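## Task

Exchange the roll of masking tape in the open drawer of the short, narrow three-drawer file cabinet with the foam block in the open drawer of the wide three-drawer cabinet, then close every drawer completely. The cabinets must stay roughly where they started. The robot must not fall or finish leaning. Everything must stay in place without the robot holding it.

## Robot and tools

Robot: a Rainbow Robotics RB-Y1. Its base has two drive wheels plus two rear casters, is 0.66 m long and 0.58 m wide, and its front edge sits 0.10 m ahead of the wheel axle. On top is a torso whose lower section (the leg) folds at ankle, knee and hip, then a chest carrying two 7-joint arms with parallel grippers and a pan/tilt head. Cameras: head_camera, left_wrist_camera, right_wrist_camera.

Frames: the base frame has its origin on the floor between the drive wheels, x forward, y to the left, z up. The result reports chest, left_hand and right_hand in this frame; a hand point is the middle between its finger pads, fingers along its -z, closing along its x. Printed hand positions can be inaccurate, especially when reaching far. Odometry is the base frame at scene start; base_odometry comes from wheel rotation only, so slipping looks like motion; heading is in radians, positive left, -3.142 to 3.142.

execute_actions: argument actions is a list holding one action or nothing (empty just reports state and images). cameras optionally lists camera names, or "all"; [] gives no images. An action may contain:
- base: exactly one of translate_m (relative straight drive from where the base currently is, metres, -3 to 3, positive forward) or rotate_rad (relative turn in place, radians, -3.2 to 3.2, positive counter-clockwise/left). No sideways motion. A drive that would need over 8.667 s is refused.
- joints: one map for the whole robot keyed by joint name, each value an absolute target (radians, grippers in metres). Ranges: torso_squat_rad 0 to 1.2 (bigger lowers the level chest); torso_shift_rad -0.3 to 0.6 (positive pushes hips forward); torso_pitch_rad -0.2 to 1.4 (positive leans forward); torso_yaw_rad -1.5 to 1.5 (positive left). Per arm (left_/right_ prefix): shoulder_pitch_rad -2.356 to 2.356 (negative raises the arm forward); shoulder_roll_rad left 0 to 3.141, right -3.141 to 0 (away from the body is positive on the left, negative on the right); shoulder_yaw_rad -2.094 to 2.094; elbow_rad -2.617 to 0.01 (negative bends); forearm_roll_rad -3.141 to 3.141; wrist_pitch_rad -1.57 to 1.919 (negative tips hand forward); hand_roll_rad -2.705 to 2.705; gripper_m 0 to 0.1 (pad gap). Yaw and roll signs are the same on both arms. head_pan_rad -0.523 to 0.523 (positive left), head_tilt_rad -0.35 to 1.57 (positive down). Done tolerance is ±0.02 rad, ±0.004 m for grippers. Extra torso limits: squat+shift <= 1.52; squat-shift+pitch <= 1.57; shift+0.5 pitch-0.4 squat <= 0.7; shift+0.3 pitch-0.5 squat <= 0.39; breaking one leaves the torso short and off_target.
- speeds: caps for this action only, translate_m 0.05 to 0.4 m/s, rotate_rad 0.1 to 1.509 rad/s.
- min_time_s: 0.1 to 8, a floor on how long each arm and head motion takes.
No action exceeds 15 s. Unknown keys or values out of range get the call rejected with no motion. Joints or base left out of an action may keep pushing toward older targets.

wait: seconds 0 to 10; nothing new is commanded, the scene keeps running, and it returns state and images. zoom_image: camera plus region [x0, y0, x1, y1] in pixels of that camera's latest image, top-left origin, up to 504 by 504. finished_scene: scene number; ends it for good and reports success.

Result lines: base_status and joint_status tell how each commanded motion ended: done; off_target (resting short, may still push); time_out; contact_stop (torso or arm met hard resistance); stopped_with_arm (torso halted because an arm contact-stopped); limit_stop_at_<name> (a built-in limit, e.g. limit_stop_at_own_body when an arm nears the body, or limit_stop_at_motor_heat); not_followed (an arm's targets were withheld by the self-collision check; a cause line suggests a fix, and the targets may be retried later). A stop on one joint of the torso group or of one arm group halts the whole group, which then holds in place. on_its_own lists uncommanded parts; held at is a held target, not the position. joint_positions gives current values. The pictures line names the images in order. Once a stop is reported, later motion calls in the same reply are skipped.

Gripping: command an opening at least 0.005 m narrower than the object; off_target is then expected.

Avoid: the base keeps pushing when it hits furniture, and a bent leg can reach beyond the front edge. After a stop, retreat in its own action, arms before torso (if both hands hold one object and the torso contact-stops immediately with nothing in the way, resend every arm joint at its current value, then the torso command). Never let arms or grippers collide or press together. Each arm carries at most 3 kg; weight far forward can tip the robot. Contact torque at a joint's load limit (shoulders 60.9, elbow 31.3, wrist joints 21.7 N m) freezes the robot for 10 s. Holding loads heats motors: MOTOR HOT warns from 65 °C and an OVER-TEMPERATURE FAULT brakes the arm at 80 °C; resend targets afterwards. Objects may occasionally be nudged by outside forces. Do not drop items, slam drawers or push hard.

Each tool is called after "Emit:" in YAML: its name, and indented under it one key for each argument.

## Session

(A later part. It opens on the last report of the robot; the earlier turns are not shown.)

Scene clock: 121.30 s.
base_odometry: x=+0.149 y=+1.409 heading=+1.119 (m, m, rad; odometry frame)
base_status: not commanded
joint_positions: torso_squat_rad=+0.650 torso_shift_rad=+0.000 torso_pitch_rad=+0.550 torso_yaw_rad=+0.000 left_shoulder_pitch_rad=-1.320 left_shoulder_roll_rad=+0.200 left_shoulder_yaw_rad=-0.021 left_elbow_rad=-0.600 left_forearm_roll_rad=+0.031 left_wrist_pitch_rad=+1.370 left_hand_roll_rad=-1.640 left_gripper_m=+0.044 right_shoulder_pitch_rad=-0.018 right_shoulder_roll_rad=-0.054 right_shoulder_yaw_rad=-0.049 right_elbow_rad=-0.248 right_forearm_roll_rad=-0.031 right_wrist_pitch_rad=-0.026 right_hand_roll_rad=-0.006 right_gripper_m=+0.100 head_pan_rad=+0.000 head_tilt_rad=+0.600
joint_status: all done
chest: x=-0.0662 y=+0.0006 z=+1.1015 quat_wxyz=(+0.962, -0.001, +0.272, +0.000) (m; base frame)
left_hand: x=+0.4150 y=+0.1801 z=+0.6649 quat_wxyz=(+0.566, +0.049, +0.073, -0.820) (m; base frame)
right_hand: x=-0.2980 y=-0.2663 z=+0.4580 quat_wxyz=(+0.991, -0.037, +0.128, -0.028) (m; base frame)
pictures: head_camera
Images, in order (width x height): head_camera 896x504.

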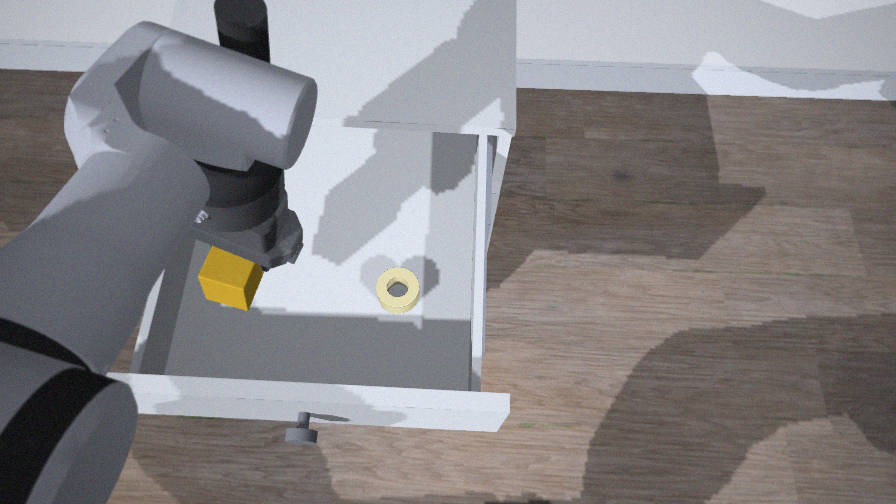

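Emit:
execute_actions:
  actions:
    - {"joints":{"torso_squat_rad":0.8}}
  cameras: []

Emit:
execute_actions:
  actions:
    - {"joints":{"left_gripper_m":0.1}}
  cameras: []

Emit:
execute_actions:
  actions:
    - {"joints":{"torso_squat_rad":0.6}}
  cameras: []

Emit:
execute_actions:
  actions:
    - {"joints":{"left_shoulder_roll_rad":0.02}}
  cameras: ["head_camera","left_wrist_camera"]

Scene clock: 123.20 s.
base_odometry: x=+0.149 y=+1.409 heading=+1.119 (m, m, rad; odometry frame)
base_status: not commanded
joint_positions: torso_squat_rad=+0.800 torso_shift_rad=+0.000 torso_pitch_rad=+0.550 torso_yaw_rad=+0.000 left_shoulder_pitch_rad=-1.320 left_shoulder_roll_rad=+0.200 left_shoulder_yaw_rad=-0.021 left_elbow_rad=-0.600 left_forearm_roll_rad=+0.031 left_wrist_pitch_rad=+1.370 left_hand_roll_rad=-1.640 left_gripper_m=+0.044 right_shoulder_pitch_rad=-0.018 right_shoulder_roll_rad=-0.054 right_shoulder_yaw_rad=-0.049 right_elbow_rad=-0.248 right_forearm_roll_rad=-0.031 right_wrist_pitch_rad=-0.026 right_hand_roll_rad=-0.006 right_gripper_m=+0.100 head_pan_rad=+0.000 head_tilt_rad=+0.600
joint_status: all done
chest: x=-0.0662 y=+0.0006 z=+1.0320 quat_wxyz=(+0.962, -0.001, +0.272, +0.000) (m; base frame)
left_hand: x=+0.4150 y=+0.1802 z=+0.5953 quat_wxyz=(+0.566, +0.049, +0.073, -0.820) (m; base frame)
right_hand: x=-0.2980 y=-0.2663 z=+0.3885 quat_wxyz=(+0.991, -0.037, +0.128, -0.028) (m; base frame)
pictures: none
No camera images: the call's "cameras" was empty. Leave "cameras" out to get every camera's image.

Scene clock: 124.47 s.
base_odometry: x=+0.149 y=+1.409 heading=+1.119 (m, m, rad; odometry frame)
base_status: not commanded
joint_positions: torso_squat_rad=+0.800 torso_shift_rad=+0.000 torso_pitch_rad=+0.550 torso_yaw_rad=+0.000 left_shoulder_pitch_rad=-1.320 left_shoulder_roll_rad=+0.200 left_shoulder_yaw_rad=-0.021 left_elbow_rad=-0.600 left_forearm_roll_rad=+0.031 left_wrist_pitch_rad=+1.370 left_hand_roll_rad=-1.640 left_gripper_m=+0.099 right_shoulder_pitch_rad=-0.018 right_shoulder_roll_rad=-0.054 right_shoulder_yaw_rad=-0.049 right_elbow_rad=-0.248 right_forearm_roll_rad=-0.031 right_wrist_pitch_rad=-0.026 right_hand_roll_rad=-0.006 right_gripper_m=+0.100 head_pan_rad=+0.000 head_tilt_rad=+0.600
joint_status: all done
chest: x=-0.0662 y=+0.0006 z=+1.0320 quat_wxyz=(+0.962, -0.001, +0.272, +0.000) (m; base frame)
left_hand: x=+0.4150 y=+0.1802 z=+0.5953 quat_wxyz=(+0.566, +0.049, +0.073, -0.820) (m; base frame)
right_hand: x=-0.2980 y=-0.2663 z=+0.3885 quat_wxyz=(+0.991, -0.037, +0.128, -0.028) (m; base frame)
pictures: none
No camera images: the call's "cameras" was empty. Leave "cameras" out to get every camera's image.

Scene clock: 125.93 s.
base_odometry: x=+0.149 y=+1.409 heading=+1.119 (m, m, rad; odometry frame)
base_status: not commanded
joint_positions: torso_squat_rad=+0.600 torso_shift_rad=+0.000 torso_pitch_rad=+0.550 torso_yaw_rad=+0.000 left_shoulder_pitch_rad=-1.320 left_shoulder_roll_rad=+0.200 left_shoulder_yaw_rad=-0.021 left_elbow_rad=-0.600 left_forearm_roll_rad=+0.031 left_wrist_pitch_rad=+1.370 left_hand_roll_rad=-1.640 left_gripper_m=+0.099 right_shoulder_pitch_rad=-0.018 right_shoulder_roll_rad=-0.054 right_shoulder_yaw_rad=-0.049 right_elbow_rad=-0.248 right_forearm_roll_rad=-0.031 right_wrist_pitch_rad=-0.026 right_hand_roll_rad=-0.006 right_gripper_m=+0.100 head_pan_rad=+0.000 head_tilt_rad=+0.600
joint_status: all done
chest: x=-0.0662 y=+0.0006 z=+1.1220 quat_wxyz=(+0.962, -0.001, +0.272, +0.000) (m; base frame)
left_hand: x=+0.4150 y=+0.1802 z=+0.6853 quat_wxyz=(+0.566, +0.049, +0.073, -0.820) (m; base frame)
right_hand: x=-0.2980 y=-0.2663 z=+0.4785 quat_wxyz=(+0.991, -0.037, +0.128, -0.028) (m; base frame)
pictures: none
No camera images: the call's "cameras" was empty. Leave "cameras" out to get every camera's image.

Scene clock: 126.73 s.
base_odometry: x=+0.149 y=+1.409 heading=+1.119 (m, m, rad; odometry frame)
base_status: not commanded
joint_positions: torso_squat_rad=+0.600 torso_shift_rad=+0.000 torso_pitch_rad=+0.550 torso_yaw_rad=+0.000 left_shoulder_pitch_rad=-1.320 left_shoulder_roll_rad=+0.020 left_shoulder_yaw_rad=-0.021 left_elbow_rad=-0.600 left_forearm_roll_rad=+0.031 left_wrist_pitch_rad=+1.370 left_hand_roll_rad=-1.640 left_gripper_m=+0.099 right_shoulder_pitch_rad=-0.018 right_shoulder_roll_rad=-0.054 right_shoulder_yaw_rad=-0.049 right_elbow_rad=-0.248 right_forearm_roll_rad=-0.031 right_wrist_pitch_rad=-0.026 right_hand_roll_rad=-0.006 right_gripper_m=+0.100 head_pan_rad=+0.000 head_tilt_rad=+0.600
joint_status: all done
chest: x=-0.0662 y=+0.0006 z=+1.1220 quat_wxyz=(+0.962, -0.001, +0.272, +0.000) (m; base frame)
left_hand: x=+0.3732 y=+0.0678 z=+0.6724 quat_wxyz=(+0.517, -0.007, +0.036, -0.855) (m; base frame)
right_hand: x=-0.2980 y=-0.2663 z=+0.4785 quat_wxyz=(+0.991, -0.037, +0.128, -0.028) (m; base frame)
pictures: head_camera, left_wrist_camera
Images, in order (width x height): head_camera 896x504, left_wrist_camera 644x364.

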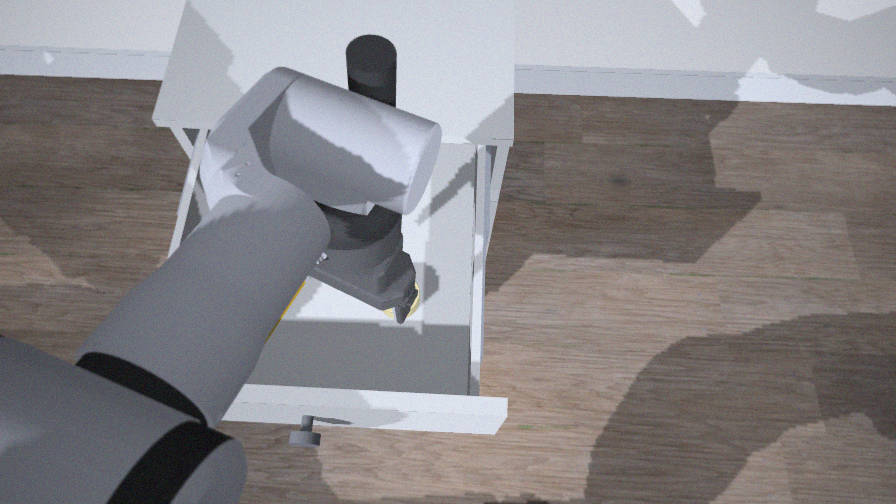

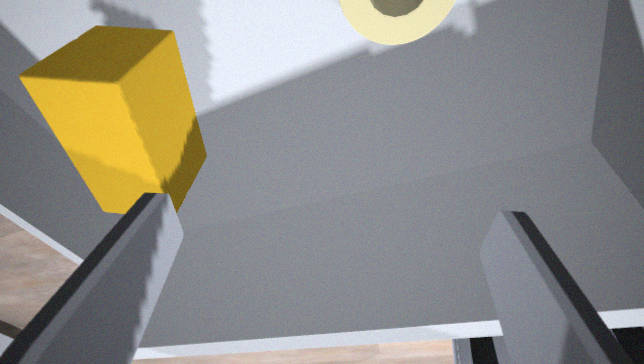

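Emit:
execute_actions:
  actions:
    - {"base":{"translate_m":0.07},"joints":{"torso_yaw_rad":-0.04,"torso_squat_rad":0.75}}
  cameras: ["left_wrist_camera"]

Scene clock: 128.37 s.
base_odometry: x=+0.180 y=+1.472 heading=+1.118 (m, m, rad; odometry frame)
base_status: done
joint_positions: torso_squat_rad=+0.750 torso_shift_rad=+0.000 torso_pitch_rad=+0.550 torso_yaw_rad=-0.040 left_shoulder_pitch_rad=-1.320 left_shoulder_roll_rad=+0.020 left_shoulder_yaw_rad=-0.021 left_elbow_rad=-0.600 left_forearm_roll_rad=+0.031 left_wrist_pitch_rad=+1.370 left_hand_roll_rad=-1.640 left_gripper_m=+0.099 right_shoulder_pitch_rad=-0.018 right_shoulder_roll_rad=-0.054 right_shoulder_yaw_rad=-0.049 right_elbow_rad=-0.248 right_forearm_roll_rad=-0.031 right_wrist_pitch_rad=-0.026 right_hand_roll_rad=-0.006 right_gripper_m=+0.100 head_pan_rad=+0.000 head_tilt_rad=+0.600
joint_status: all done
chest: x=-0.0662 y=+0.0006 z=+1.0565 quat_wxyz=(+0.962, -0.006, +0.272, -0.019) (m; base frame)
left_hand: x=+0.3752 y=+0.0435 z=+0.6057 quat_wxyz=(+0.502, -0.011, +0.027, -0.864) (m; base frame)
right_hand: x=-0.3071 y=-0.2716 z=+0.4185 quat_wxyz=(+0.990, -0.045, +0.128, -0.046) (m; base frame)
pictures: left_wrist_camera
Images, in order (width x height): left_wrist_camera 644x364.

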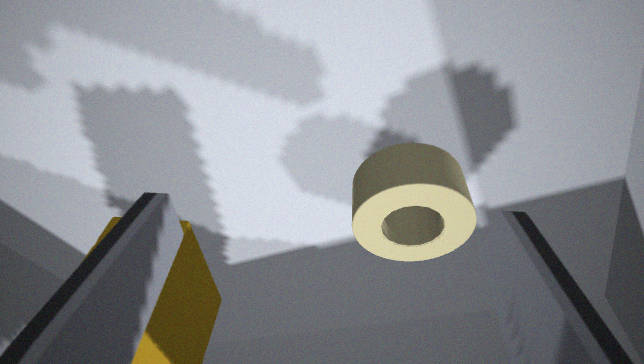

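More right; lower.

Emit:
execute_actions:
  actions:
    - {"joints":{"torso_yaw_rad":-0.075,"torso_squat_rad":0.81}}
  cameras: ["left_wrist_camera"]

Emit:
execute_actions:
  actions:
    - {"joints":{"left_gripper_m":0.02}}
  cameras: ["left_wrist_camera"]

Scene clock: 129.63 s.
base_odometry: x=+0.180 y=+1.472 heading=+1.118 (m, m, rad; odometry frame)
base_status: not commanded
joint_positions: torso_squat_rad=+0.810 torso_shift_rad=+0.000 torso_pitch_rad=+0.550 torso_yaw_rad=-0.075 left_shoulder_pitch_rad=-1.320 left_shoulder_roll_rad=+0.020 left_shoulder_yaw_rad=-0.021 left_elbow_rad=-0.600 left_forearm_roll_rad=+0.031 left_wrist_pitch_rad=+1.370 left_hand_roll_rad=-1.640 left_gripper_m=+0.099 right_shoulder_pitch_rad=-0.018 right_shoulder_roll_rad=-0.054 right_shoulder_yaw_rad=-0.049 right_elbow_rad=-0.248 right_forearm_roll_rad=-0.031 right_wrist_pitch_rad=-0.026 right_hand_roll_rad=-0.006 right_gripper_m=+0.100 head_pan_rad=+0.000 head_tilt_rad=+0.600
joint_status: all done
chest: x=-0.0662 y=+0.0006 z=+1.0269 quat_wxyz=(+0.962, -0.011, +0.271, -0.036) (m; base frame)
left_hand: x=+0.3761 y=+0.0221 z=+0.5756 quat_wxyz=(+0.489, -0.015, +0.020, -0.872) (m; base frame)
right_hand: x=-0.3152 y=-0.2760 z=+0.3940 quat_wxyz=(+0.988, -0.052, +0.128, -0.062) (m; base frame)
pictures: left_wrist_camera
Images, in order (width x height): left_wrist_camera 644x364.

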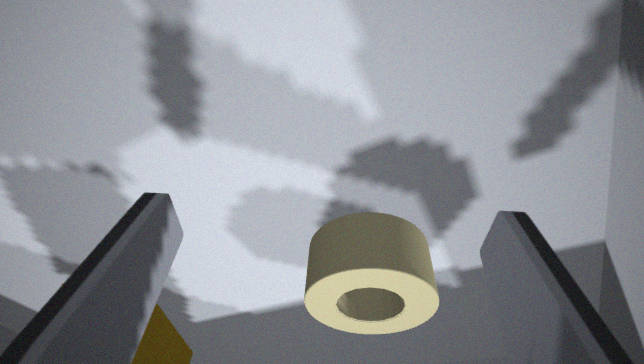

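Scene clock: 130.90 s.
base_odometry: x=+0.180 y=+1.472 heading=+1.118 (m, m, rad; odometry frame)
base_status: not commanded
joint_positions: torso_squat_rad=+0.810 torso_shift_rad=+0.000 torso_pitch_rad=+0.550 torso_yaw_rad=-0.075 left_shoulder_pitch_rad=-1.320 left_shoulder_roll_rad=+0.020 left_shoulder_yaw_rad=-0.021 left_elbow_rad=-0.600 left_forearm_roll_rad=+0.031 left_wrist_pitch_rad=+1.370 left_hand_roll_rad=-1.640 left_gripper_m=+0.020 right_shoulder_pitch_rad=-0.018 right_shoulder_roll_rad=-0.054 right_shoulder_yaw_rad=-0.049 right_elbow_rad=-0.248 right_forearm_roll_rad=-0.031 right_wrist_pitch_rad=-0.026 right_hand_roll_rad=-0.006 right_gripper_m=+0.100 head_pan_rad=+0.000 head_tilt_rad=+0.600
joint_status: all done
chest: x=-0.0662 y=+0.0006 z=+1.0269 quat_wxyz=(+0.962, -0.011, +0.271, -0.036) (m; base frame)
left_hand: x=+0.3761 y=+0.0221 z=+0.5756 quat_wxyz=(+0.489, -0.015, +0.020, -0.872) (m; base frame)
right_hand: x=-0.3152 y=-0.2760 z=+0.3940 quat_wxyz=(+0.988, -0.052, +0.128, -0.062) (m; base frame)
pictures: left_wrist_camera
Images, in order (width x height): left_wrist_camera 644x364.

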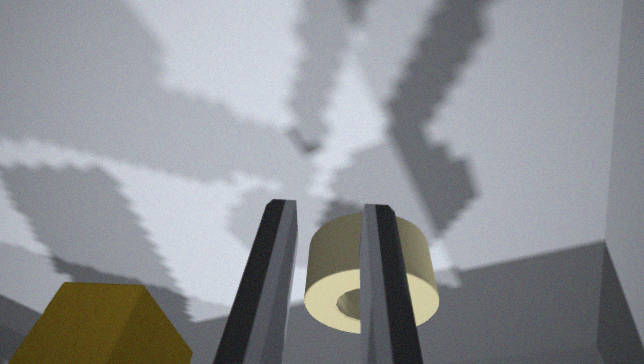

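Too high.

Emit:
execute_actions:
  actions:
    - {"joints":{"left_gripper_m":0.08}}
  cameras: []

Emit:
execute_actions:
  actions:
    - {"joints":{"torso_squat_rad":0.89}}
  cameras: ["left_wrist_camera"]

Emit:
execute_actions:
  actions:
    - {"joints":{"left_gripper_m":0.02}}
  cameras: ["left_wrist_camera"]

Scene clock: 132.37 s.
base_odometry: x=+0.180 y=+1.472 heading=+1.118 (m, m, rad; odometry frame)
base_status: not commanded
joint_positions: torso_squat_rad=+0.810 torso_shift_rad=+0.000 torso_pitch_rad=+0.550 torso_yaw_rad=-0.075 left_shoulder_pitch_rad=-1.320 left_shoulder_roll_rad=+0.020 left_shoulder_yaw_rad=-0.021 left_elbow_rad=-0.600 left_forearm_roll_rad=+0.031 left_wrist_pitch_rad=+1.370 left_hand_roll_rad=-1.640 left_gripper_m=+0.080 right_shoulder_pitch_rad=-0.018 right_shoulder_roll_rad=-0.054 right_shoulder_yaw_rad=-0.049 right_elbow_rad=-0.248 right_forearm_roll_rad=-0.031 right_wrist_pitch_rad=-0.026 right_hand_roll_rad=-0.006 right_gripper_m=+0.100 head_pan_rad=+0.000 head_tilt_rad=+0.600
joint_status: all done
chest: x=-0.0662 y=+0.0006 z=+1.0269 quat_wxyz=(+0.962, -0.011, +0.271, -0.036) (m; base frame)
left_hand: x=+0.3761 y=+0.0221 z=+0.5756 quat_wxyz=(+0.489, -0.015, +0.020, -0.872) (m; base frame)
right_hand: x=-0.3152 y=-0.2760 z=+0.3940 quat_wxyz=(+0.988, -0.052, +0.128, -0.062) (m; base frame)
pictures: none
No camera images: the call's "cameras" was empty. Leave "cameras" out to get every camera's image.

Scene clock: 133.30 s.
base_odometry: x=+0.180 y=+1.472 heading=+1.118 (m, m, rad; odometry frame)
base_status: not commanded
joint_positions: torso_squat_rad=+0.859 torso_shift_rad=-0.002 torso_pitch_rad=+0.543 torso_yaw_rad=-0.075 left_shoulder_pitch_rad=-1.325 left_shoulder_roll_rad=+0.021 left_shoulder_yaw_rad=-0.021 left_elbow_rad=-0.603 left_forearm_roll_rad=+0.031 left_wrist_pitch_rad=+1.370 left_hand_roll_rad=-1.640 left_gripper_m=+0.080 right_shoulder_pitch_rad=-0.018 right_shoulder_roll_rad=-0.054 right_shoulder_yaw_rad=-0.049 right_elbow_rad=-0.248 right_forearm_roll_rad=-0.031 right_wrist_pitch_rad=-0.026 right_hand_roll_rad=-0.006 right_gripper_m=+0.100 head_pan_rad=+0.000 head_tilt_rad=+0.600
joint_status: torso_squat_rad contact_stop (moved +0.049 of +0.080)
on_its_own: torso_squat_rad is held at +0.859, not at your +0.890, since a contact_stop
chest: x=-0.0691 y=+0.0006 z=+1.0023 quat_wxyz=(+0.963, -0.011, +0.268, -0.036) (m; base frame)
left_hand: x=+0.3798 y=+0.0208 z=+0.5571 quat_wxyz=(+0.488, -0.009, +0.015, -0.872) (m; base frame)
right_hand: x=-0.3139 y=-0.2759 z=+0.3678 quat_wxyz=(+0.989, -0.052, +0.125, -0.062) (m; base frame)
pictures: left_wrist_camera
Images, in order (width x height): left_wrist_camera 644x364.

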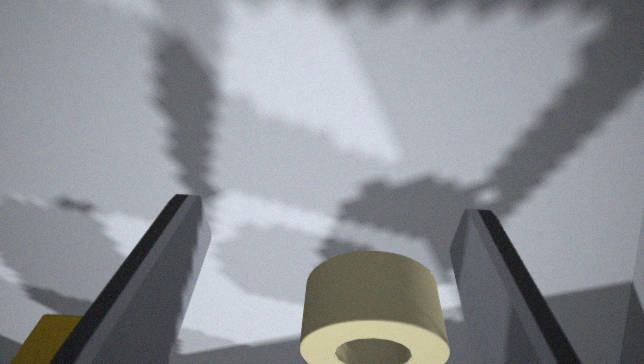

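not run: a stop came earlier in this reply.

Emit:
execute_actions:
  actions:
    - {"joints":{"left_gripper_m":0.02,"torso_squat_rad":0.85}}
  cameras: ["left_wrist_camera"]

Emit:
execute_actions:
  actions:
    - {"joints":{"torso_squat_rad":0.3}}
  cameras: ["left_wrist_camera","head_camera"]

Scene clock: 134.67 s.
base_odometry: x=+0.180 y=+1.472 heading=+1.118 (m, m, rad; odometry frame)
base_status: not commanded
joint_positions: torso_squat_rad=+0.850 torso_shift_rad=-0.002 torso_pitch_rad=+0.545 torso_yaw_rad=-0.075 left_shoulder_pitch_rad=-1.321 left_shoulder_roll_rad=+0.020 left_shoulder_yaw_rad=-0.021 left_elbow_rad=-0.601 left_forearm_roll_rad=+0.031 left_wrist_pitch_rad=+1.370 left_hand_roll_rad=-1.640 left_gripper_m=+0.020 right_shoulder_pitch_rad=-0.018 right_shoulder_roll_rad=-0.054 right_shoulder_yaw_rad=-0.049 right_elbow_rad=-0.248 right_forearm_roll_rad=-0.031 right_wrist_pitch_rad=-0.026 right_hand_roll_rad=-0.006 right_gripper_m=+0.100 head_pan_rad=+0.000 head_tilt_rad=+0.600
joint_status: all done
chest: x=-0.0683 y=+0.0006 z=+1.0070 quat_wxyz=(+0.962, -0.011, +0.269, -0.036) (m; base frame)
left_hand: x=+0.3771 y=+0.0221 z=+0.5586 quat_wxyz=(+0.489, -0.012, +0.018, -0.872) (m; base frame)
right_hand: x=-0.3143 y=-0.2760 z=+0.3729 quat_wxyz=(+0.989, -0.052, +0.126, -0.062) (m; base frame)
pictures: left_wrist_camera
Images, in order (width x height): left_wrist_camera 644x364.

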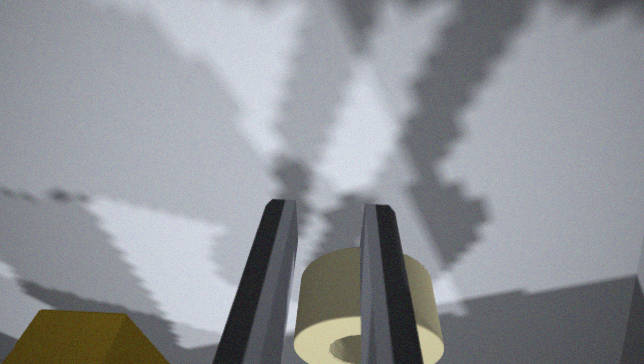

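Scene clock: 137.27 s.
base_odometry: x=+0.180 y=+1.472 heading=+1.118 (m, m, rad; odometry frame)
base_status: not commanded
joint_positions: torso_squat_rad=+0.300 torso_shift_rad=-0.002 torso_pitch_rad=+0.546 torso_yaw_rad=-0.075 left_shoulder_pitch_rad=-1.320 left_shoulder_roll_rad=+0.020 left_shoulder_yaw_rad=-0.021 left_elbow_rad=-0.600 left_forearm_roll_rad=+0.031 left_wrist_pitch_rad=+1.370 left_hand_roll_rad=-1.640 left_gripper_m=+0.020 right_shoulder_pitch_rad=-0.018 right_shoulder_roll_rad=-0.054 right_shoulder_yaw_rad=-0.049 right_elbow_rad=-0.248 right_forearm_roll_rad=-0.031 right_wrist_pitch_rad=-0.026 right_hand_roll_rad=-0.006 right_gripper_m=+0.100 head_pan_rad=+0.000 head_tilt_rad=+0.600
joint_status: all done
chest: x=-0.0685 y=+0.0007 z=+1.2137 quat_wxyz=(+0.962, -0.011, +0.269, -0.036) (m; base frame)
left_hand: x=+0.3760 y=+0.0224 z=+0.7645 quat_wxyz=(+0.489, -0.013, +0.019, -0.872) (m; base frame)
right_hand: x=-0.3147 y=-0.2759 z=+0.5797 quat_wxyz=(+0.989, -0.052, +0.126, -0.062) (m; base frame)
pictures: head_camera, left_wrist_camera
Images, in order (width x height): head_camera 896x504, left_wrist_camera 644x364.

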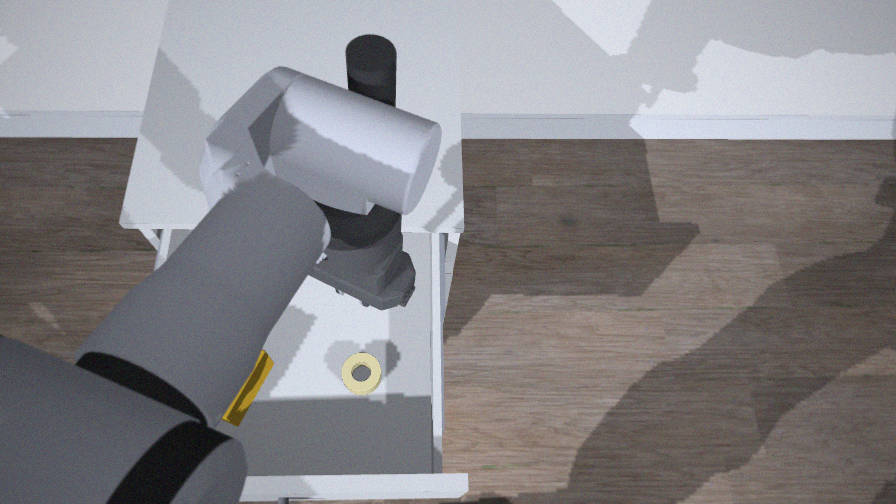

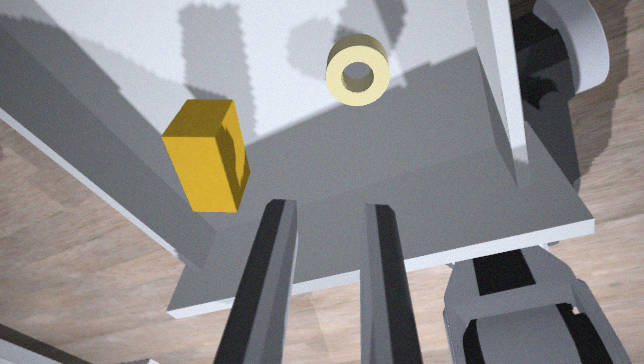

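Emit:
execute_actions:
  actions:
    - {"base":{"translate_m":-0.03},"joints":{"left_gripper_m":0.08,"torso_squat_rad":0.8,"torso_pitch_rad":0.55}}
  cameras: []

Emit:
execute_actions:
  actions:
    - {"joints":{"torso_squat_rad":0.9}}
  cameras: ["left_wrist_camera","head_camera"]

Scene clock: 141.73 s.
base_odometry: x=+0.167 y=+1.445 heading=+1.118 (m, m, rad; odometry frame)
base_status: done
joint_positions: torso_squat_rad=+0.800 torso_shift_rad=-0.002 torso_pitch_rad=+0.550 torso_yaw_rad=-0.075 left_shoulder_pitch_rad=-1.320 left_shoulder_roll_rad=+0.020 left_shoulder_yaw_rad=-0.021 left_elbow_rad=-0.600 left_forearm_roll_rad=+0.031 left_wrist_pitch_rad=+1.370 left_hand_roll_rad=-1.640 left_gripper_m=+0.080 right_shoulder_pitch_rad=-0.018 right_shoulder_roll_rad=-0.054 right_shoulder_yaw_rad=-0.049 right_elbow_rad=-0.248 right_forearm_roll_rad=-0.031 right_wrist_pitch_rad=-0.026 right_hand_roll_rad=-0.006 right_gripper_m=+0.100 head_pan_rad=+0.000 head_tilt_rad=+0.600
joint_status: all done
chest: x=-0.0670 y=+0.0006 z=+1.0320 quat_wxyz=(+0.962, -0.011, +0.271, -0.036) (m; base frame)
left_hand: x=+0.3754 y=+0.0222 z=+0.5807 quat_wxyz=(+0.489, -0.015, +0.020, -0.872) (m; base frame)
right_hand: x=-0.3161 y=-0.2759 z=+0.3991 quat_wxyz=(+0.988, -0.052, +0.128, -0.062) (m; base frame)
pictures: none
No camera images: the call's "cameras" was empty. Leave "cameras" out to get every camera's image.

Scene clock: 142.70 s.
base_odometry: x=+0.167 y=+1.445 heading=+1.118 (m, m, rad; odometry frame)
base_status: not commanded
joint_positions: torso_squat_rad=+0.858 torso_shift_rad=-0.004 torso_pitch_rad=+0.544 torso_yaw_rad=-0.075 left_shoulder_pitch_rad=-1.325 left_shoulder_roll_rad=+0.021 left_shoulder_yaw_rad=-0.022 left_elbow_rad=-0.603 left_forearm_roll_rad=+0.031 left_wrist_pitch_rad=+1.370 left_hand_roll_rad=-1.640 left_gripper_m=+0.080 right_shoulder_pitch_rad=-0.018 right_shoulder_roll_rad=-0.054 right_shoulder_yaw_rad=-0.049 right_elbow_rad=-0.248 right_forearm_roll_rad=-0.031 right_wrist_pitch_rad=-0.026 right_hand_roll_rad=-0.006 right_gripper_m=+0.100 head_pan_rad=+0.000 head_tilt_rad=+0.600
joint_status: torso_squat_rad contact_stop (moved +0.058 of +0.100)
on_its_own: torso_squat_rad is held at +0.858, not at your +0.900, since a contact_stop
chest: x=-0.0696 y=+0.0006 z=+1.0029 quat_wxyz=(+0.963, -0.011, +0.268, -0.036) (m; base frame)
left_hand: x=+0.3789 y=+0.0212 z=+0.5572 quat_wxyz=(+0.489, -0.010, +0.015, -0.872) (m; base frame)
right_hand: x=-0.3146 y=-0.2759 z=+0.3684 quat_wxyz=(+0.989, -0.052, +0.125, -0.062) (m; base frame)
pictures: head_camera, left_wrist_camera
Images, in order (width x height): head_camera 896x504, left_wrist_camera 644x364.

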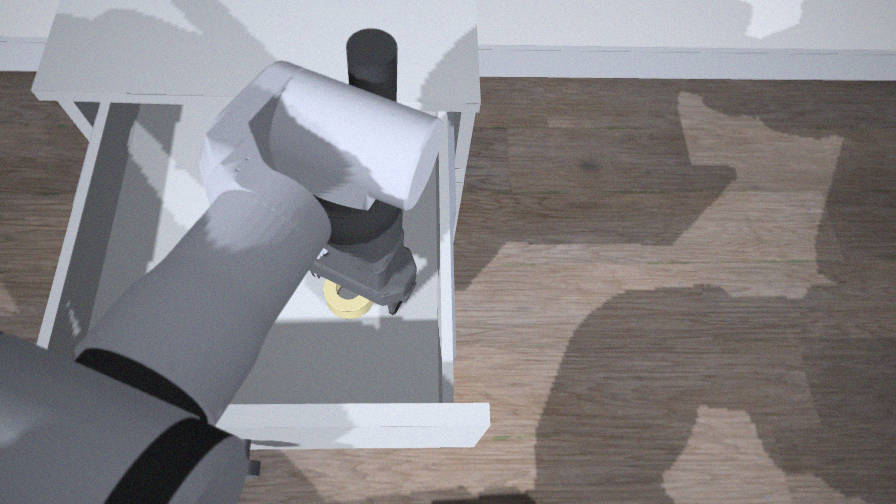

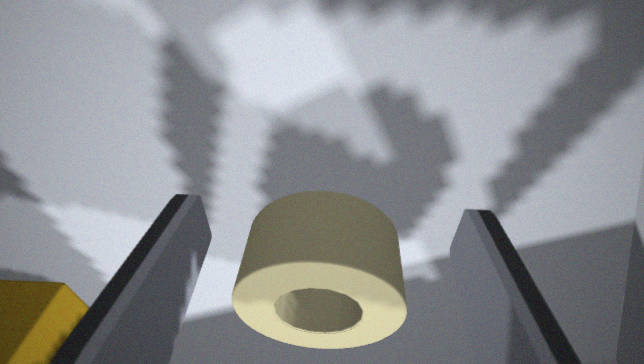

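Emit:
execute_actions:
  actions:
    - {"joints":{"left_gripper_m":0.02,"torso_squat_rad":0.85}}
  cameras: ["left_wrist_camera"]

Scene clock: 144.23 s.
base_odometry: x=+0.167 y=+1.445 heading=+1.118 (m, m, rad; odometry frame)
base_status: not commanded
joint_positions: torso_squat_rad=+0.850 torso_shift_rad=-0.003 torso_pitch_rad=+0.546 torso_yaw_rad=-0.075 left_shoulder_pitch_rad=-1.321 left_shoulder_roll_rad=+0.020 left_shoulder_yaw_rad=-0.022 left_elbow_rad=-0.601 left_forearm_roll_rad=+0.031 left_wrist_pitch_rad=+1.370 left_hand_roll_rad=-1.640 left_gripper_m=+0.049 right_shoulder_pitch_rad=-0.018 right_shoulder_roll_rad=-0.054 right_shoulder_yaw_rad=-0.049 right_elbow_rad=-0.248 right_forearm_roll_rad=-0.031 right_wrist_pitch_rad=-0.026 right_hand_roll_rad=-0.006 right_gripper_m=+0.100 head_pan_rad=+0.000 head_tilt_rad=+0.600
joint_status: left_gripper_m off_target (ended at +0.049, target +0.020); the others done
chest: x=-0.0689 y=+0.0006 z=+1.0070 quat_wxyz=(+0.962, -0.011, +0.269, -0.036) (m; base frame)
left_hand: x=+0.3765 y=+0.0222 z=+0.5585 quat_wxyz=(+0.489, -0.012, +0.018, -0.872) (m; base frame)
right_hand: x=-0.3150 y=-0.2759 z=+0.3729 quat_wxyz=(+0.989, -0.052, +0.126, -0.062) (m; base frame)
pictures: left_wrist_camera
Images, in order (width x height): left_wrist_camera 644x364.

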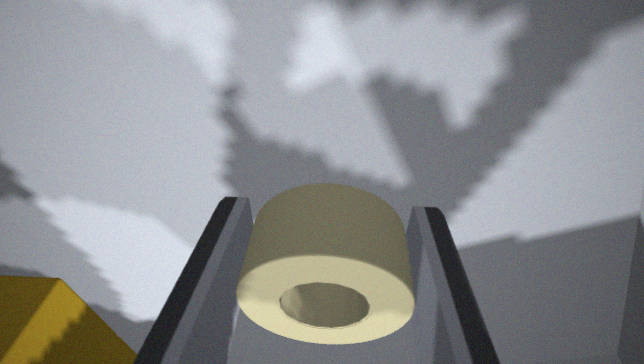

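Emit:
execute_actions:
  actions:
    - {"joints":{"torso_squat_rad":0.3}}
  cameras: []

Emit:
execute_actions:
  actions:
    - {"joints":{"torso_pitch_rad":0.3,"left_wrist_pitch_rad":1.62}}
  cameras: []

Emit:
execute_actions:
  actions:
    - {"base":{"translate_m":-0.4}}
  cameras: []

Emit:
execute_actions:
  actions:
    - {"joints":{"torso_yaw_rad":0.4,"torso_squat_rad":0.75,"left_shoulder_pitch_rad":-0.8,"left_elbow_rad":-1.4,"left_wrist_pitch_rad":1.9,"left_shoulder_roll_rad":0.3,"right_shoulder_pitch_rad":-0.95,"right_shoulder_roll_rad":-0.15,"right_elbow_rad":-0.1,"right_wrist_pitch_rad":-0.4,"right_gripper_m":0,"head_pan_rad":-0.4}}
  cameras: ["head_camera"]

Scene clock: 147.47 s.
base_odometry: x=+0.167 y=+1.445 heading=+1.118 (m, m, rad; odometry frame)
base_status: not commanded
joint_positions: torso_squat_rad=+0.300 torso_shift_rad=-0.003 torso_pitch_rad=+0.546 torso_yaw_rad=-0.075 left_shoulder_pitch_rad=-1.320 left_shoulder_roll_rad=+0.020 left_shoulder_yaw_rad=-0.022 left_elbow_rad=-0.600 left_forearm_roll_rad=+0.031 left_wrist_pitch_rad=+1.370 left_hand_roll_rad=-1.640 left_gripper_m=+0.049 right_shoulder_pitch_rad=-0.018 right_shoulder_roll_rad=-0.054 right_shoulder_yaw_rad=-0.049 right_elbow_rad=-0.248 right_forearm_roll_rad=-0.031 right_wrist_pitch_rad=-0.026 right_hand_roll_rad=-0.006 right_gripper_m=+0.100 head_pan_rad=+0.000 head_tilt_rad=+0.600
joint_status: all done
chest: x=-0.0694 y=+0.0007 z=+1.2137 quat_wxyz=(+0.962, -0.011, +0.269, -0.036) (m; base frame)
left_hand: x=+0.3750 y=+0.0225 z=+0.7643 quat_wxyz=(+0.489, -0.013, +0.019, -0.872) (m; base frame)
right_hand: x=-0.3158 y=-0.2758 z=+0.5797 quat_wxyz=(+0.989, -0.052, +0.126, -0.062) (m; base frame)
pictures: none
No camera images: the call's "cameras" was empty. Leave "cameras" out to get every camera's image.

Scene clock: 149.07 s.
base_odometry: x=+0.167 y=+1.445 heading=+1.118 (m, m, rad; odometry frame)
base_status: not commanded
joint_positions: torso_squat_rad=+0.300 torso_shift_rad=-0.003 torso_pitch_rad=+0.300 torso_yaw_rad=-0.075 left_shoulder_pitch_rad=-1.320 left_shoulder_roll_rad=+0.020 left_shoulder_yaw_rad=-0.022 left_elbow_rad=-0.600 left_forearm_roll_rad=+0.031 left_wrist_pitch_rad=+1.620 left_hand_roll_rad=-1.640 left_gripper_m=+0.049 right_shoulder_pitch_rad=-0.018 right_shoulder_roll_rad=-0.054 right_shoulder_yaw_rad=-0.049 right_elbow_rad=-0.248 right_forearm_roll_rad=-0.031 right_wrist_pitch_rad=-0.026 right_hand_roll_rad=-0.006 right_gripper_m=+0.100 head_pan_rad=+0.000 head_tilt_rad=+0.600
joint_status: all done
chest: x=-0.1386 y=+0.0007 z=+1.2448 quat_wxyz=(+0.988, -0.006, +0.149, -0.037) (m; base frame)
left_hand: x=+0.3506 y=+0.0487 z=+0.9143 quat_wxyz=(+0.495, +0.025, +0.063, -0.866) (m; base frame)
right_hand: x=-0.2232 y=-0.2758 z=+0.5700 quat_wxyz=(+0.997, -0.044, +0.004, -0.067) (m; base frame)
pictures: none
No camera images: the call's "cameras" was empty. Leave "cameras" out to get every camera's image.

Scene clock: 151.83 s.
base_odometry: x=-0.008 y=+1.085 heading=+1.117 (m, m, rad; odometry frame)
base_status: done
joint_positions: torso_squat_rad=+0.300 torso_shift_rad=-0.003 torso_pitch_rad=+0.300 torso_yaw_rad=-0.075 left_shoulder_pitch_rad=-1.320 left_shoulder_roll_rad=+0.020 left_shoulder_yaw_rad=-0.022 left_elbow_rad=-0.600 left_forearm_roll_rad=+0.031 left_wrist_pitch_rad=+1.620 left_hand_roll_rad=-1.640 left_gripper_m=+0.049 right_shoulder_pitch_rad=-0.018 right_shoulder_roll_rad=-0.054 right_shoulder_yaw_rad=-0.049 right_elbow_rad=-0.248 right_forearm_roll_rad=-0.031 right_wrist_pitch_rad=-0.026 right_hand_roll_rad=-0.006 right_gripper_m=+0.100 head_pan_rad=+0.000 head_tilt_rad=+0.600
joint_status: not commanded
chest: x=-0.1386 y=+0.0007 z=+1.2448 quat_wxyz=(+0.988, -0.006, +0.149, -0.037) (m; base frame)
left_hand: x=+0.3505 y=+0.0486 z=+0.9143 quat_wxyz=(+0.495, +0.025, +0.063, -0.866) (m; base frame)
right_hand: x=-0.2233 y=-0.2758 z=+0.5700 quat_wxyz=(+0.997, -0.044, +0.004, -0.067) (m; base frame)
pictures: none
No camera images: the call's "cameras" was empty. Leave "cameras" out to get every camera's image.

Scene clock: 154.17 s.
base_odometry: x=-0.008 y=+1.085 heading=+1.117 (m, m, rad; odometry frame)
base_status: not commanded
joint_positions: torso_squat_rad=+0.750 torso_shift_rad=-0.003 torso_pitch_rad=+0.300 torso_yaw_rad=+0.400 left_shoulder_pitch_rad=-0.800 left_shoulder_roll_rad=+0.300 left_shoulder_yaw_rad=-0.022 left_elbow_rad=-1.400 left_forearm_roll_rad=+0.031 left_wrist_pitch_rad=+1.900 left_hand_roll_rad=-1.640 left_gripper_m=+0.049 right_shoulder_pitch_rad=-0.950 right_shoulder_roll_rad=-0.150 right_shoulder_yaw_rad=-0.049 right_elbow_rad=-0.100 right_forearm_roll_rad=-0.031 right_wrist_pitch_rad=-0.400 right_hand_roll_rad=-0.006 right_gripper_m=+0.000 head_pan_rad=-0.400 head_tilt_rad=+0.600
joint_status: all done
chest: x=-0.1382 y=+0.0007 z=+1.0883 quat_wxyz=(+0.969, +0.029, +0.147, +0.196) (m; base frame)
left_hand: x=+0.1562 y=+0.4532 z=+0.8072 quat_wxyz=(+0.747, +0.102, +0.163, -0.636) (m; base frame)
right_hand: x=+0.4469 y=+0.0780 z=+0.6374 quat_wxyz=(+0.808, +0.142, -0.526, +0.225) (m; base frame)
pictures: head_camera
Images, in order (width x height): head_camera 896x504.

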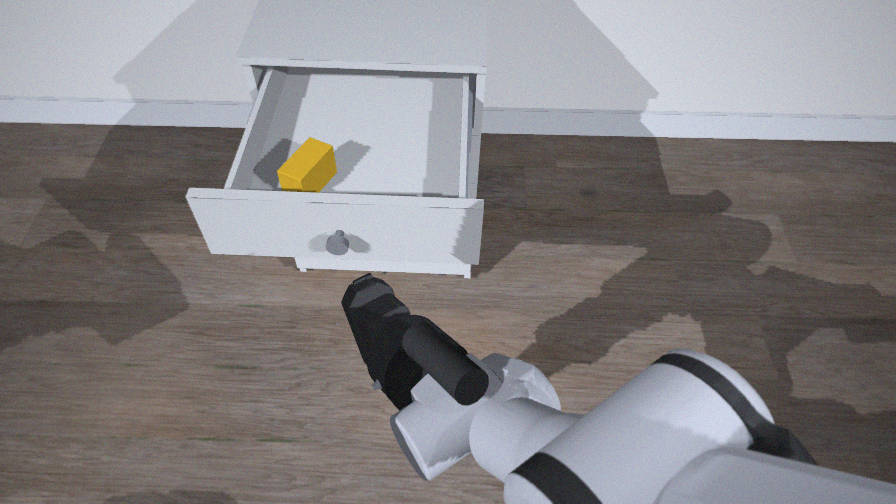

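Emit:
execute_actions:
  actions:
    - {"joints":{"torso_squat_rad":0.87}}
  cameras: []

Emit:
execute_actions:
  actions:
    - {"base":{"translate_m":0.52},"speeds":{"translate_m":0.12}}
  cameras: ["head_camera"]

Scene clock: 155.80 s.
base_odometry: x=-0.008 y=+1.085 heading=+1.117 (m, m, rad; odometry frame)
base_status: not commanded
joint_positions: torso_squat_rad=+0.870 torso_shift_rad=-0.003 torso_pitch_rad=+0.300 torso_yaw_rad=+0.400 left_shoulder_pitch_rad=-0.800 left_shoulder_roll_rad=+0.300 left_shoulder_yaw_rad=-0.022 left_elbow_rad=-1.400 left_forearm_roll_rad=+0.031 left_wrist_pitch_rad=+1.900 left_hand_roll_rad=-1.640 left_gripper_m=+0.049 right_shoulder_pitch_rad=-0.950 right_shoulder_roll_rad=-0.150 right_shoulder_yaw_rad=-0.049 right_elbow_rad=-0.100 right_forearm_roll_rad=-0.031 right_wrist_pitch_rad=-0.400 right_hand_roll_rad=-0.006 right_gripper_m=+0.000 head_pan_rad=-0.400 head_tilt_rad=+0.600
joint_status: all done
chest: x=-0.1380 y=+0.0007 z=+1.0275 quat_wxyz=(+0.969, +0.029, +0.147, +0.196) (m; base frame)
left_hand: x=+0.1564 y=+0.4531 z=+0.7464 quat_wxyz=(+0.747, +0.102, +0.163, -0.636) (m; base frame)
right_hand: x=+0.4470 y=+0.0779 z=+0.5765 quat_wxyz=(+0.808, +0.142, -0.526, +0.225) (m; base frame)
pictures: none
No camera images: the call's "cameras" was empty. Leave "cameras" out to get every camera's image.

Scene clock: 170.10 s.
TORQUE FAULT: right_shoulder_roll_rad reached its load limit. The robot stopped for 10 seconds, dropped its targets and accepts commands again. The stop added 8.8 s to the call and to motion_time.
base_odometry: x=+0.212 y=+1.537 heading=+1.116 (m, m, rad; odometry frame)
base_status: translate_m torque_fault (by the wheels' count: +0.503 of +0.520)
joint_positions: torso_squat_rad=+0.870 torso_shift_rad=-0.004 torso_pitch_rad=+0.300 torso_yaw_rad=+0.400 left_shoulder_pitch_rad=-0.800 left_shoulder_roll_rad=+0.300 left_shoulder_yaw_rad=-0.022 left_elbow_rad=-1.400 left_forearm_roll_rad=+0.031 left_wrist_pitch_rad=+1.900 left_hand_roll_rad=-1.640 left_gripper_m=+0.049 right_shoulder_pitch_rad=-0.930 right_shoulder_roll_rad=-0.131 right_shoulder_yaw_rad=-0.046 right_elbow_rad=-0.053 right_forearm_roll_rad=-0.028 right_wrist_pitch_rad=-0.396 right_hand_roll_rad=-0.006 right_gripper_m=+0.000 head_pan_rad=-0.400 head_tilt_rad=+0.600
joint_status: not commanded
on_its_own: right_elbow_rad is held at -0.061, not at your -0.100, since a torque_fault
chest: x=-0.1382 y=+0.0006 z=+1.0275 quat_wxyz=(+0.969, +0.029, +0.147, +0.196) (m; base frame)
left_hand: x=+0.1563 y=+0.4530 z=+0.7464 quat_wxyz=(+0.747, +0.102, +0.163, -0.636) (m; base frame)
right_hand: x=+0.4179 y=+0.0747 z=+0.5473 quat_wxyz=(+0.826, +0.141, -0.494, +0.231) (m; base frame)
pictures: head_camera
Images, in order (width x height): head_camera 896x504.

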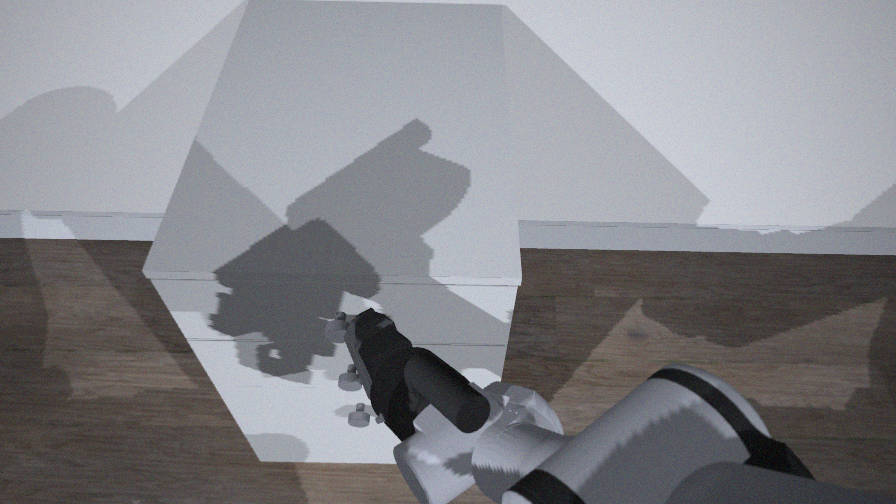

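Emit:
execute_actions:
  actions:
    - {"base":{"translate_m":-0.835},"joints":{"torso_yaw_rad":0,"torso_squat_rad":0.2,"head_pan_rad":0,"left_shoulder_pitch_rad":-1.4,"left_elbow_rad":-0.6,"left_wrist_pitch_rad":1.7,"left_shoulder_roll_rad":0.1,"right_shoulder_pitch_rad":0,"right_elbow_rad":-0.25,"right_wrist_pitch_rad":0}}
  cameras: []

Emit:
execute_actions:
  actions:
    - {"base":{"rotate_rad":-2.558}}
  cameras: []

Emit:
execute_actions:
  actions:
    - {"base":{"translate_m":1.6}}
  cameras: []

Emit:
execute_actions:
  actions:
    - {"base":{"rotate_rad":-0.593}}
  cameras: []

Emit:
execute_actions:
  actions:
    - {"base":{"translate_m":0.44}}
  cameras: []

Emit:
execute_actions:
  actions:
    - {"joints":{"torso_pitch_rad":0.7,"left_wrist_pitch_rad":1.3,"head_tilt_rad":0.5,"torso_squat_rad":0.65}}
  cameras: ["head_camera"]

Scene clock: 174.87 s.
base_odometry: x=-0.155 y=+0.787 heading=+1.114 (m, m, rad; odometry frame)
base_status: done
joint_positions: torso_squat_rad=+0.200 torso_shift_rad=-0.003 torso_pitch_rad=+0.300 torso_yaw_rad=+0.000 left_shoulder_pitch_rad=-1.400 left_shoulder_roll_rad=+0.100 left_shoulder_yaw_rad=-0.022 left_elbow_rad=-0.600 left_forearm_roll_rad=+0.031 left_wrist_pitch_rad=+1.700 left_hand_roll_rad=-1.640 left_gripper_m=+0.049 right_shoulder_pitch_rad=+0.000 right_shoulder_roll_rad=-0.139 right_shoulder_yaw_rad=-0.047 right_elbow_rad=-0.250 right_forearm_roll_rad=-0.029 right_wrist_pitch_rad=+0.000 right_hand_roll_rad=-0.006 right_gripper_m=+0.000 head_pan_rad=+0.000 head_tilt_rad=+0.600
joint_status: all done
chest: x=-0.1387 y=+0.0007 z=+1.2621 quat_wxyz=(+0.989, -0.001, +0.149, +0.000) (m; base frame)
left_hand: x=+0.3716 y=+0.1270 z=+0.9796 quat_wxyz=(+0.547, +0.053, +0.091, -0.830) (m; base frame)
right_hand: x=-0.2202 y=-0.3304 z=+0.5896 quat_wxyz=(+0.997, -0.074, +0.022, -0.021) (m; base frame)
pictures: none
No camera images: the call's "cameras" was empty. Leave "cameras" out to get every camera's image.

Scene clock: 179.70 s.
base_odometry: x=-0.155 y=+0.787 heading=-1.443 (m, m, rad; odometry frame)
base_status: done
joint_positions: torso_squat_rad=+0.200 torso_shift_rad=-0.003 torso_pitch_rad=+0.300 torso_yaw_rad=+0.000 left_shoulder_pitch_rad=-1.400 left_shoulder_roll_rad=+0.100 left_shoulder_yaw_rad=-0.022 left_elbow_rad=-0.600 left_forearm_roll_rad=+0.031 left_wrist_pitch_rad=+1.700 left_hand_roll_rad=-1.640 left_gripper_m=+0.049 right_shoulder_pitch_rad=+0.000 right_shoulder_roll_rad=-0.139 right_shoulder_yaw_rad=-0.047 right_elbow_rad=-0.250 right_forearm_roll_rad=-0.029 right_wrist_pitch_rad=+0.000 right_hand_roll_rad=-0.006 right_gripper_m=+0.000 head_pan_rad=+0.000 head_tilt_rad=+0.600
joint_status: not commanded
chest: x=-0.1387 y=+0.0007 z=+1.2622 quat_wxyz=(+0.989, -0.001, +0.149, +0.000) (m; base frame)
left_hand: x=+0.3716 y=+0.1270 z=+0.9796 quat_wxyz=(+0.547, +0.053, +0.091, -0.830) (m; base frame)
right_hand: x=-0.2201 y=-0.3304 z=+0.5896 quat_wxyz=(+0.997, -0.074, +0.022, -0.021) (m; base frame)
pictures: none
No camera images: the call's "cameras" was empty. Leave "cameras" out to get every camera's image.

Scene clock: 185.13 s.
base_odometry: x=+0.047 y=-0.800 heading=-1.444 (m, m, rad; odometry frame)
base_status: done
joint_positions: torso_squat_rad=+0.200 torso_shift_rad=-0.003 torso_pitch_rad=+0.300 torso_yaw_rad=+0.000 left_shoulder_pitch_rad=-1.400 left_shoulder_roll_rad=+0.100 left_shoulder_yaw_rad=-0.022 left_elbow_rad=-0.600 left_forearm_roll_rad=+0.031 left_wrist_pitch_rad=+1.700 left_hand_roll_rad=-1.640 left_gripper_m=+0.049 right_shoulder_pitch_rad=+0.000 right_shoulder_roll_rad=-0.139 right_shoulder_yaw_rad=-0.047 right_elbow_rad=-0.250 right_forearm_roll_rad=-0.029 right_wrist_pitch_rad=+0.000 right_hand_roll_rad=-0.006 right_gripper_m=+0.000 head_pan_rad=+0.000 head_tilt_rad=+0.600
joint_status: not commanded
chest: x=-0.1386 y=+0.0007 z=+1.2621 quat_wxyz=(+0.989, -0.001, +0.150, +0.000) (m; base frame)
left_hand: x=+0.3716 y=+0.1270 z=+0.9795 quat_wxyz=(+0.547, +0.053, +0.091, -0.830) (m; base frame)
right_hand: x=-0.2199 y=-0.3304 z=+0.5895 quat_wxyz=(+0.997, -0.074, +0.022, -0.021) (m; base frame)
pictures: none
No camera images: the call's "cameras" was empty. Leave "cameras" out to get every camera's image.

Scene clock: 187.63 s.
base_odometry: x=+0.047 y=-0.800 heading=-2.037 (m, m, rad; odometry frame)
base_status: done
joint_positions: torso_squat_rad=+0.200 torso_shift_rad=-0.003 torso_pitch_rad=+0.300 torso_yaw_rad=+0.000 left_shoulder_pitch_rad=-1.400 left_shoulder_roll_rad=+0.100 left_shoulder_yaw_rad=-0.022 left_elbow_rad=-0.600 left_forearm_roll_rad=+0.031 left_wrist_pitch_rad=+1.700 left_hand_roll_rad=-1.640 left_gripper_m=+0.049 right_shoulder_pitch_rad=+0.000 right_shoulder_roll_rad=-0.139 right_shoulder_yaw_rad=-0.047 right_elbow_rad=-0.250 right_forearm_roll_rad=-0.029 right_wrist_pitch_rad=+0.000 right_hand_roll_rad=-0.006 right_gripper_m=+0.000 head_pan_rad=+0.000 head_tilt_rad=+0.600
joint_status: not commanded
chest: x=-0.1386 y=+0.0007 z=+1.2621 quat_wxyz=(+0.989, -0.001, +0.150, +0.000) (m; base frame)
left_hand: x=+0.3716 y=+0.1270 z=+0.9795 quat_wxyz=(+0.547, +0.053, +0.091, -0.830) (m; base frame)
right_hand: x=-0.2200 y=-0.3304 z=+0.5895 quat_wxyz=(+0.997, -0.074, +0.022, -0.021) (m; base frame)
pictures: none
No camera images: the call's "cameras" was empty. Leave "cameras" out to get every camera's image.

Scene clock: 190.07 s.
base_odometry: x=-0.150 y=-1.193 heading=-2.037 (m, m, rad; odometry frame)
base_status: done
joint_positions: torso_squat_rad=+0.200 torso_shift_rad=-0.003 torso_pitch_rad=+0.300 torso_yaw_rad=+0.000 left_shoulder_pitch_rad=-1.400 left_shoulder_roll_rad=+0.100 left_shoulder_yaw_rad=-0.022 left_elbow_rad=-0.600 left_forearm_roll_rad=+0.031 left_wrist_pitch_rad=+1.700 left_hand_roll_rad=-1.640 left_gripper_m=+0.049 right_shoulder_pitch_rad=+0.000 right_shoulder_roll_rad=-0.139 right_shoulder_yaw_rad=-0.047 right_elbow_rad=-0.250 right_forearm_roll_rad=-0.029 right_wrist_pitch_rad=+0.000 right_hand_roll_rad=-0.006 right_gripper_m=+0.000 head_pan_rad=+0.000 head_tilt_rad=+0.600
joint_status: not commanded
chest: x=-0.1386 y=+0.0007 z=+1.2621 quat_wxyz=(+0.989, -0.001, +0.150, +0.000) (m; base frame)
left_hand: x=+0.3716 y=+0.1270 z=+0.9795 quat_wxyz=(+0.547, +0.053, +0.091, -0.830) (m; base frame)
right_hand: x=-0.2199 y=-0.3304 z=+0.5895 quat_wxyz=(+0.997, -0.074, +0.022, -0.021) (m; base frame)
pictures: none
No camera images: the call's "cameras" was empty. Leave "cameras" out to get every camera's image.

Scene clock: 192.37 s.
base_odometry: x=-0.150 y=-1.193 heading=-2.037 (m, m, rad; odometry frame)
base_status: not commanded
joint_positions: torso_squat_rad=+0.650 torso_shift_rad=-0.003 torso_pitch_rad=+0.700 torso_yaw_rad=+0.000 left_shoulder_pitch_rad=-1.400 left_shoulder_roll_rad=+0.100 left_shoulder_yaw_rad=-0.022 left_elbow_rad=-0.600 left_forearm_roll_rad=+0.031 left_wrist_pitch_rad=+1.300 left_hand_roll_rad=-1.640 left_gripper_m=+0.049 right_shoulder_pitch_rad=+0.000 right_shoulder_roll_rad=-0.139 right_shoulder_yaw_rad=-0.047 right_elbow_rad=-0.250 right_forearm_roll_rad=-0.029 right_wrist_pitch_rad=+0.000 right_hand_roll_rad=-0.006 right_gripper_m=+0.000 head_pan_rad=+0.000 head_tilt_rad=+0.500
joint_status: all done
chest: x=-0.0303 y=+0.0007 z=+1.0744 quat_wxyz=(+0.939, -0.001, +0.343, +0.000) (m; base frame)
left_hand: x=+0.4119 y=+0.0942 z=+0.5920 quat_wxyz=(+0.527, +0.003, +0.038, -0.849) (m; base frame)
right_hand: x=-0.3673 y=-0.3304 z=+0.4866 quat_wxyz=(+0.973, -0.077, +0.220, -0.006) (m; base frame)
pictures: head_camera
Images, in order (width x height): head_camera 896x504.

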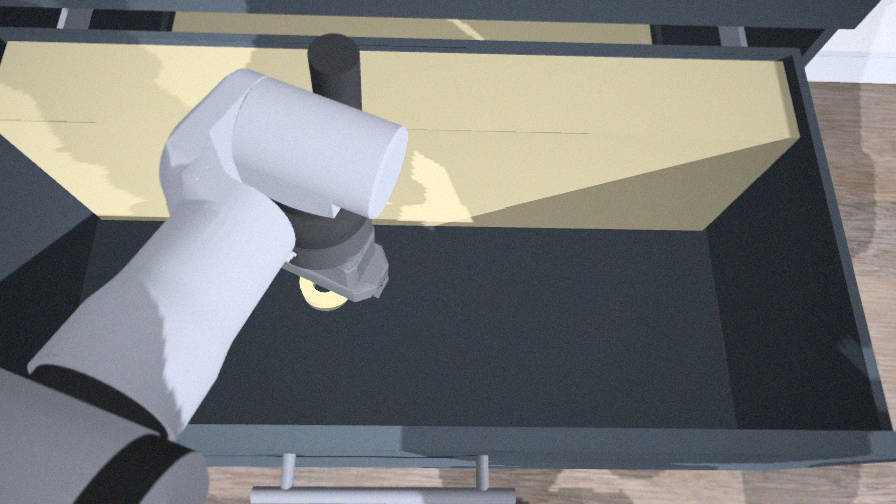

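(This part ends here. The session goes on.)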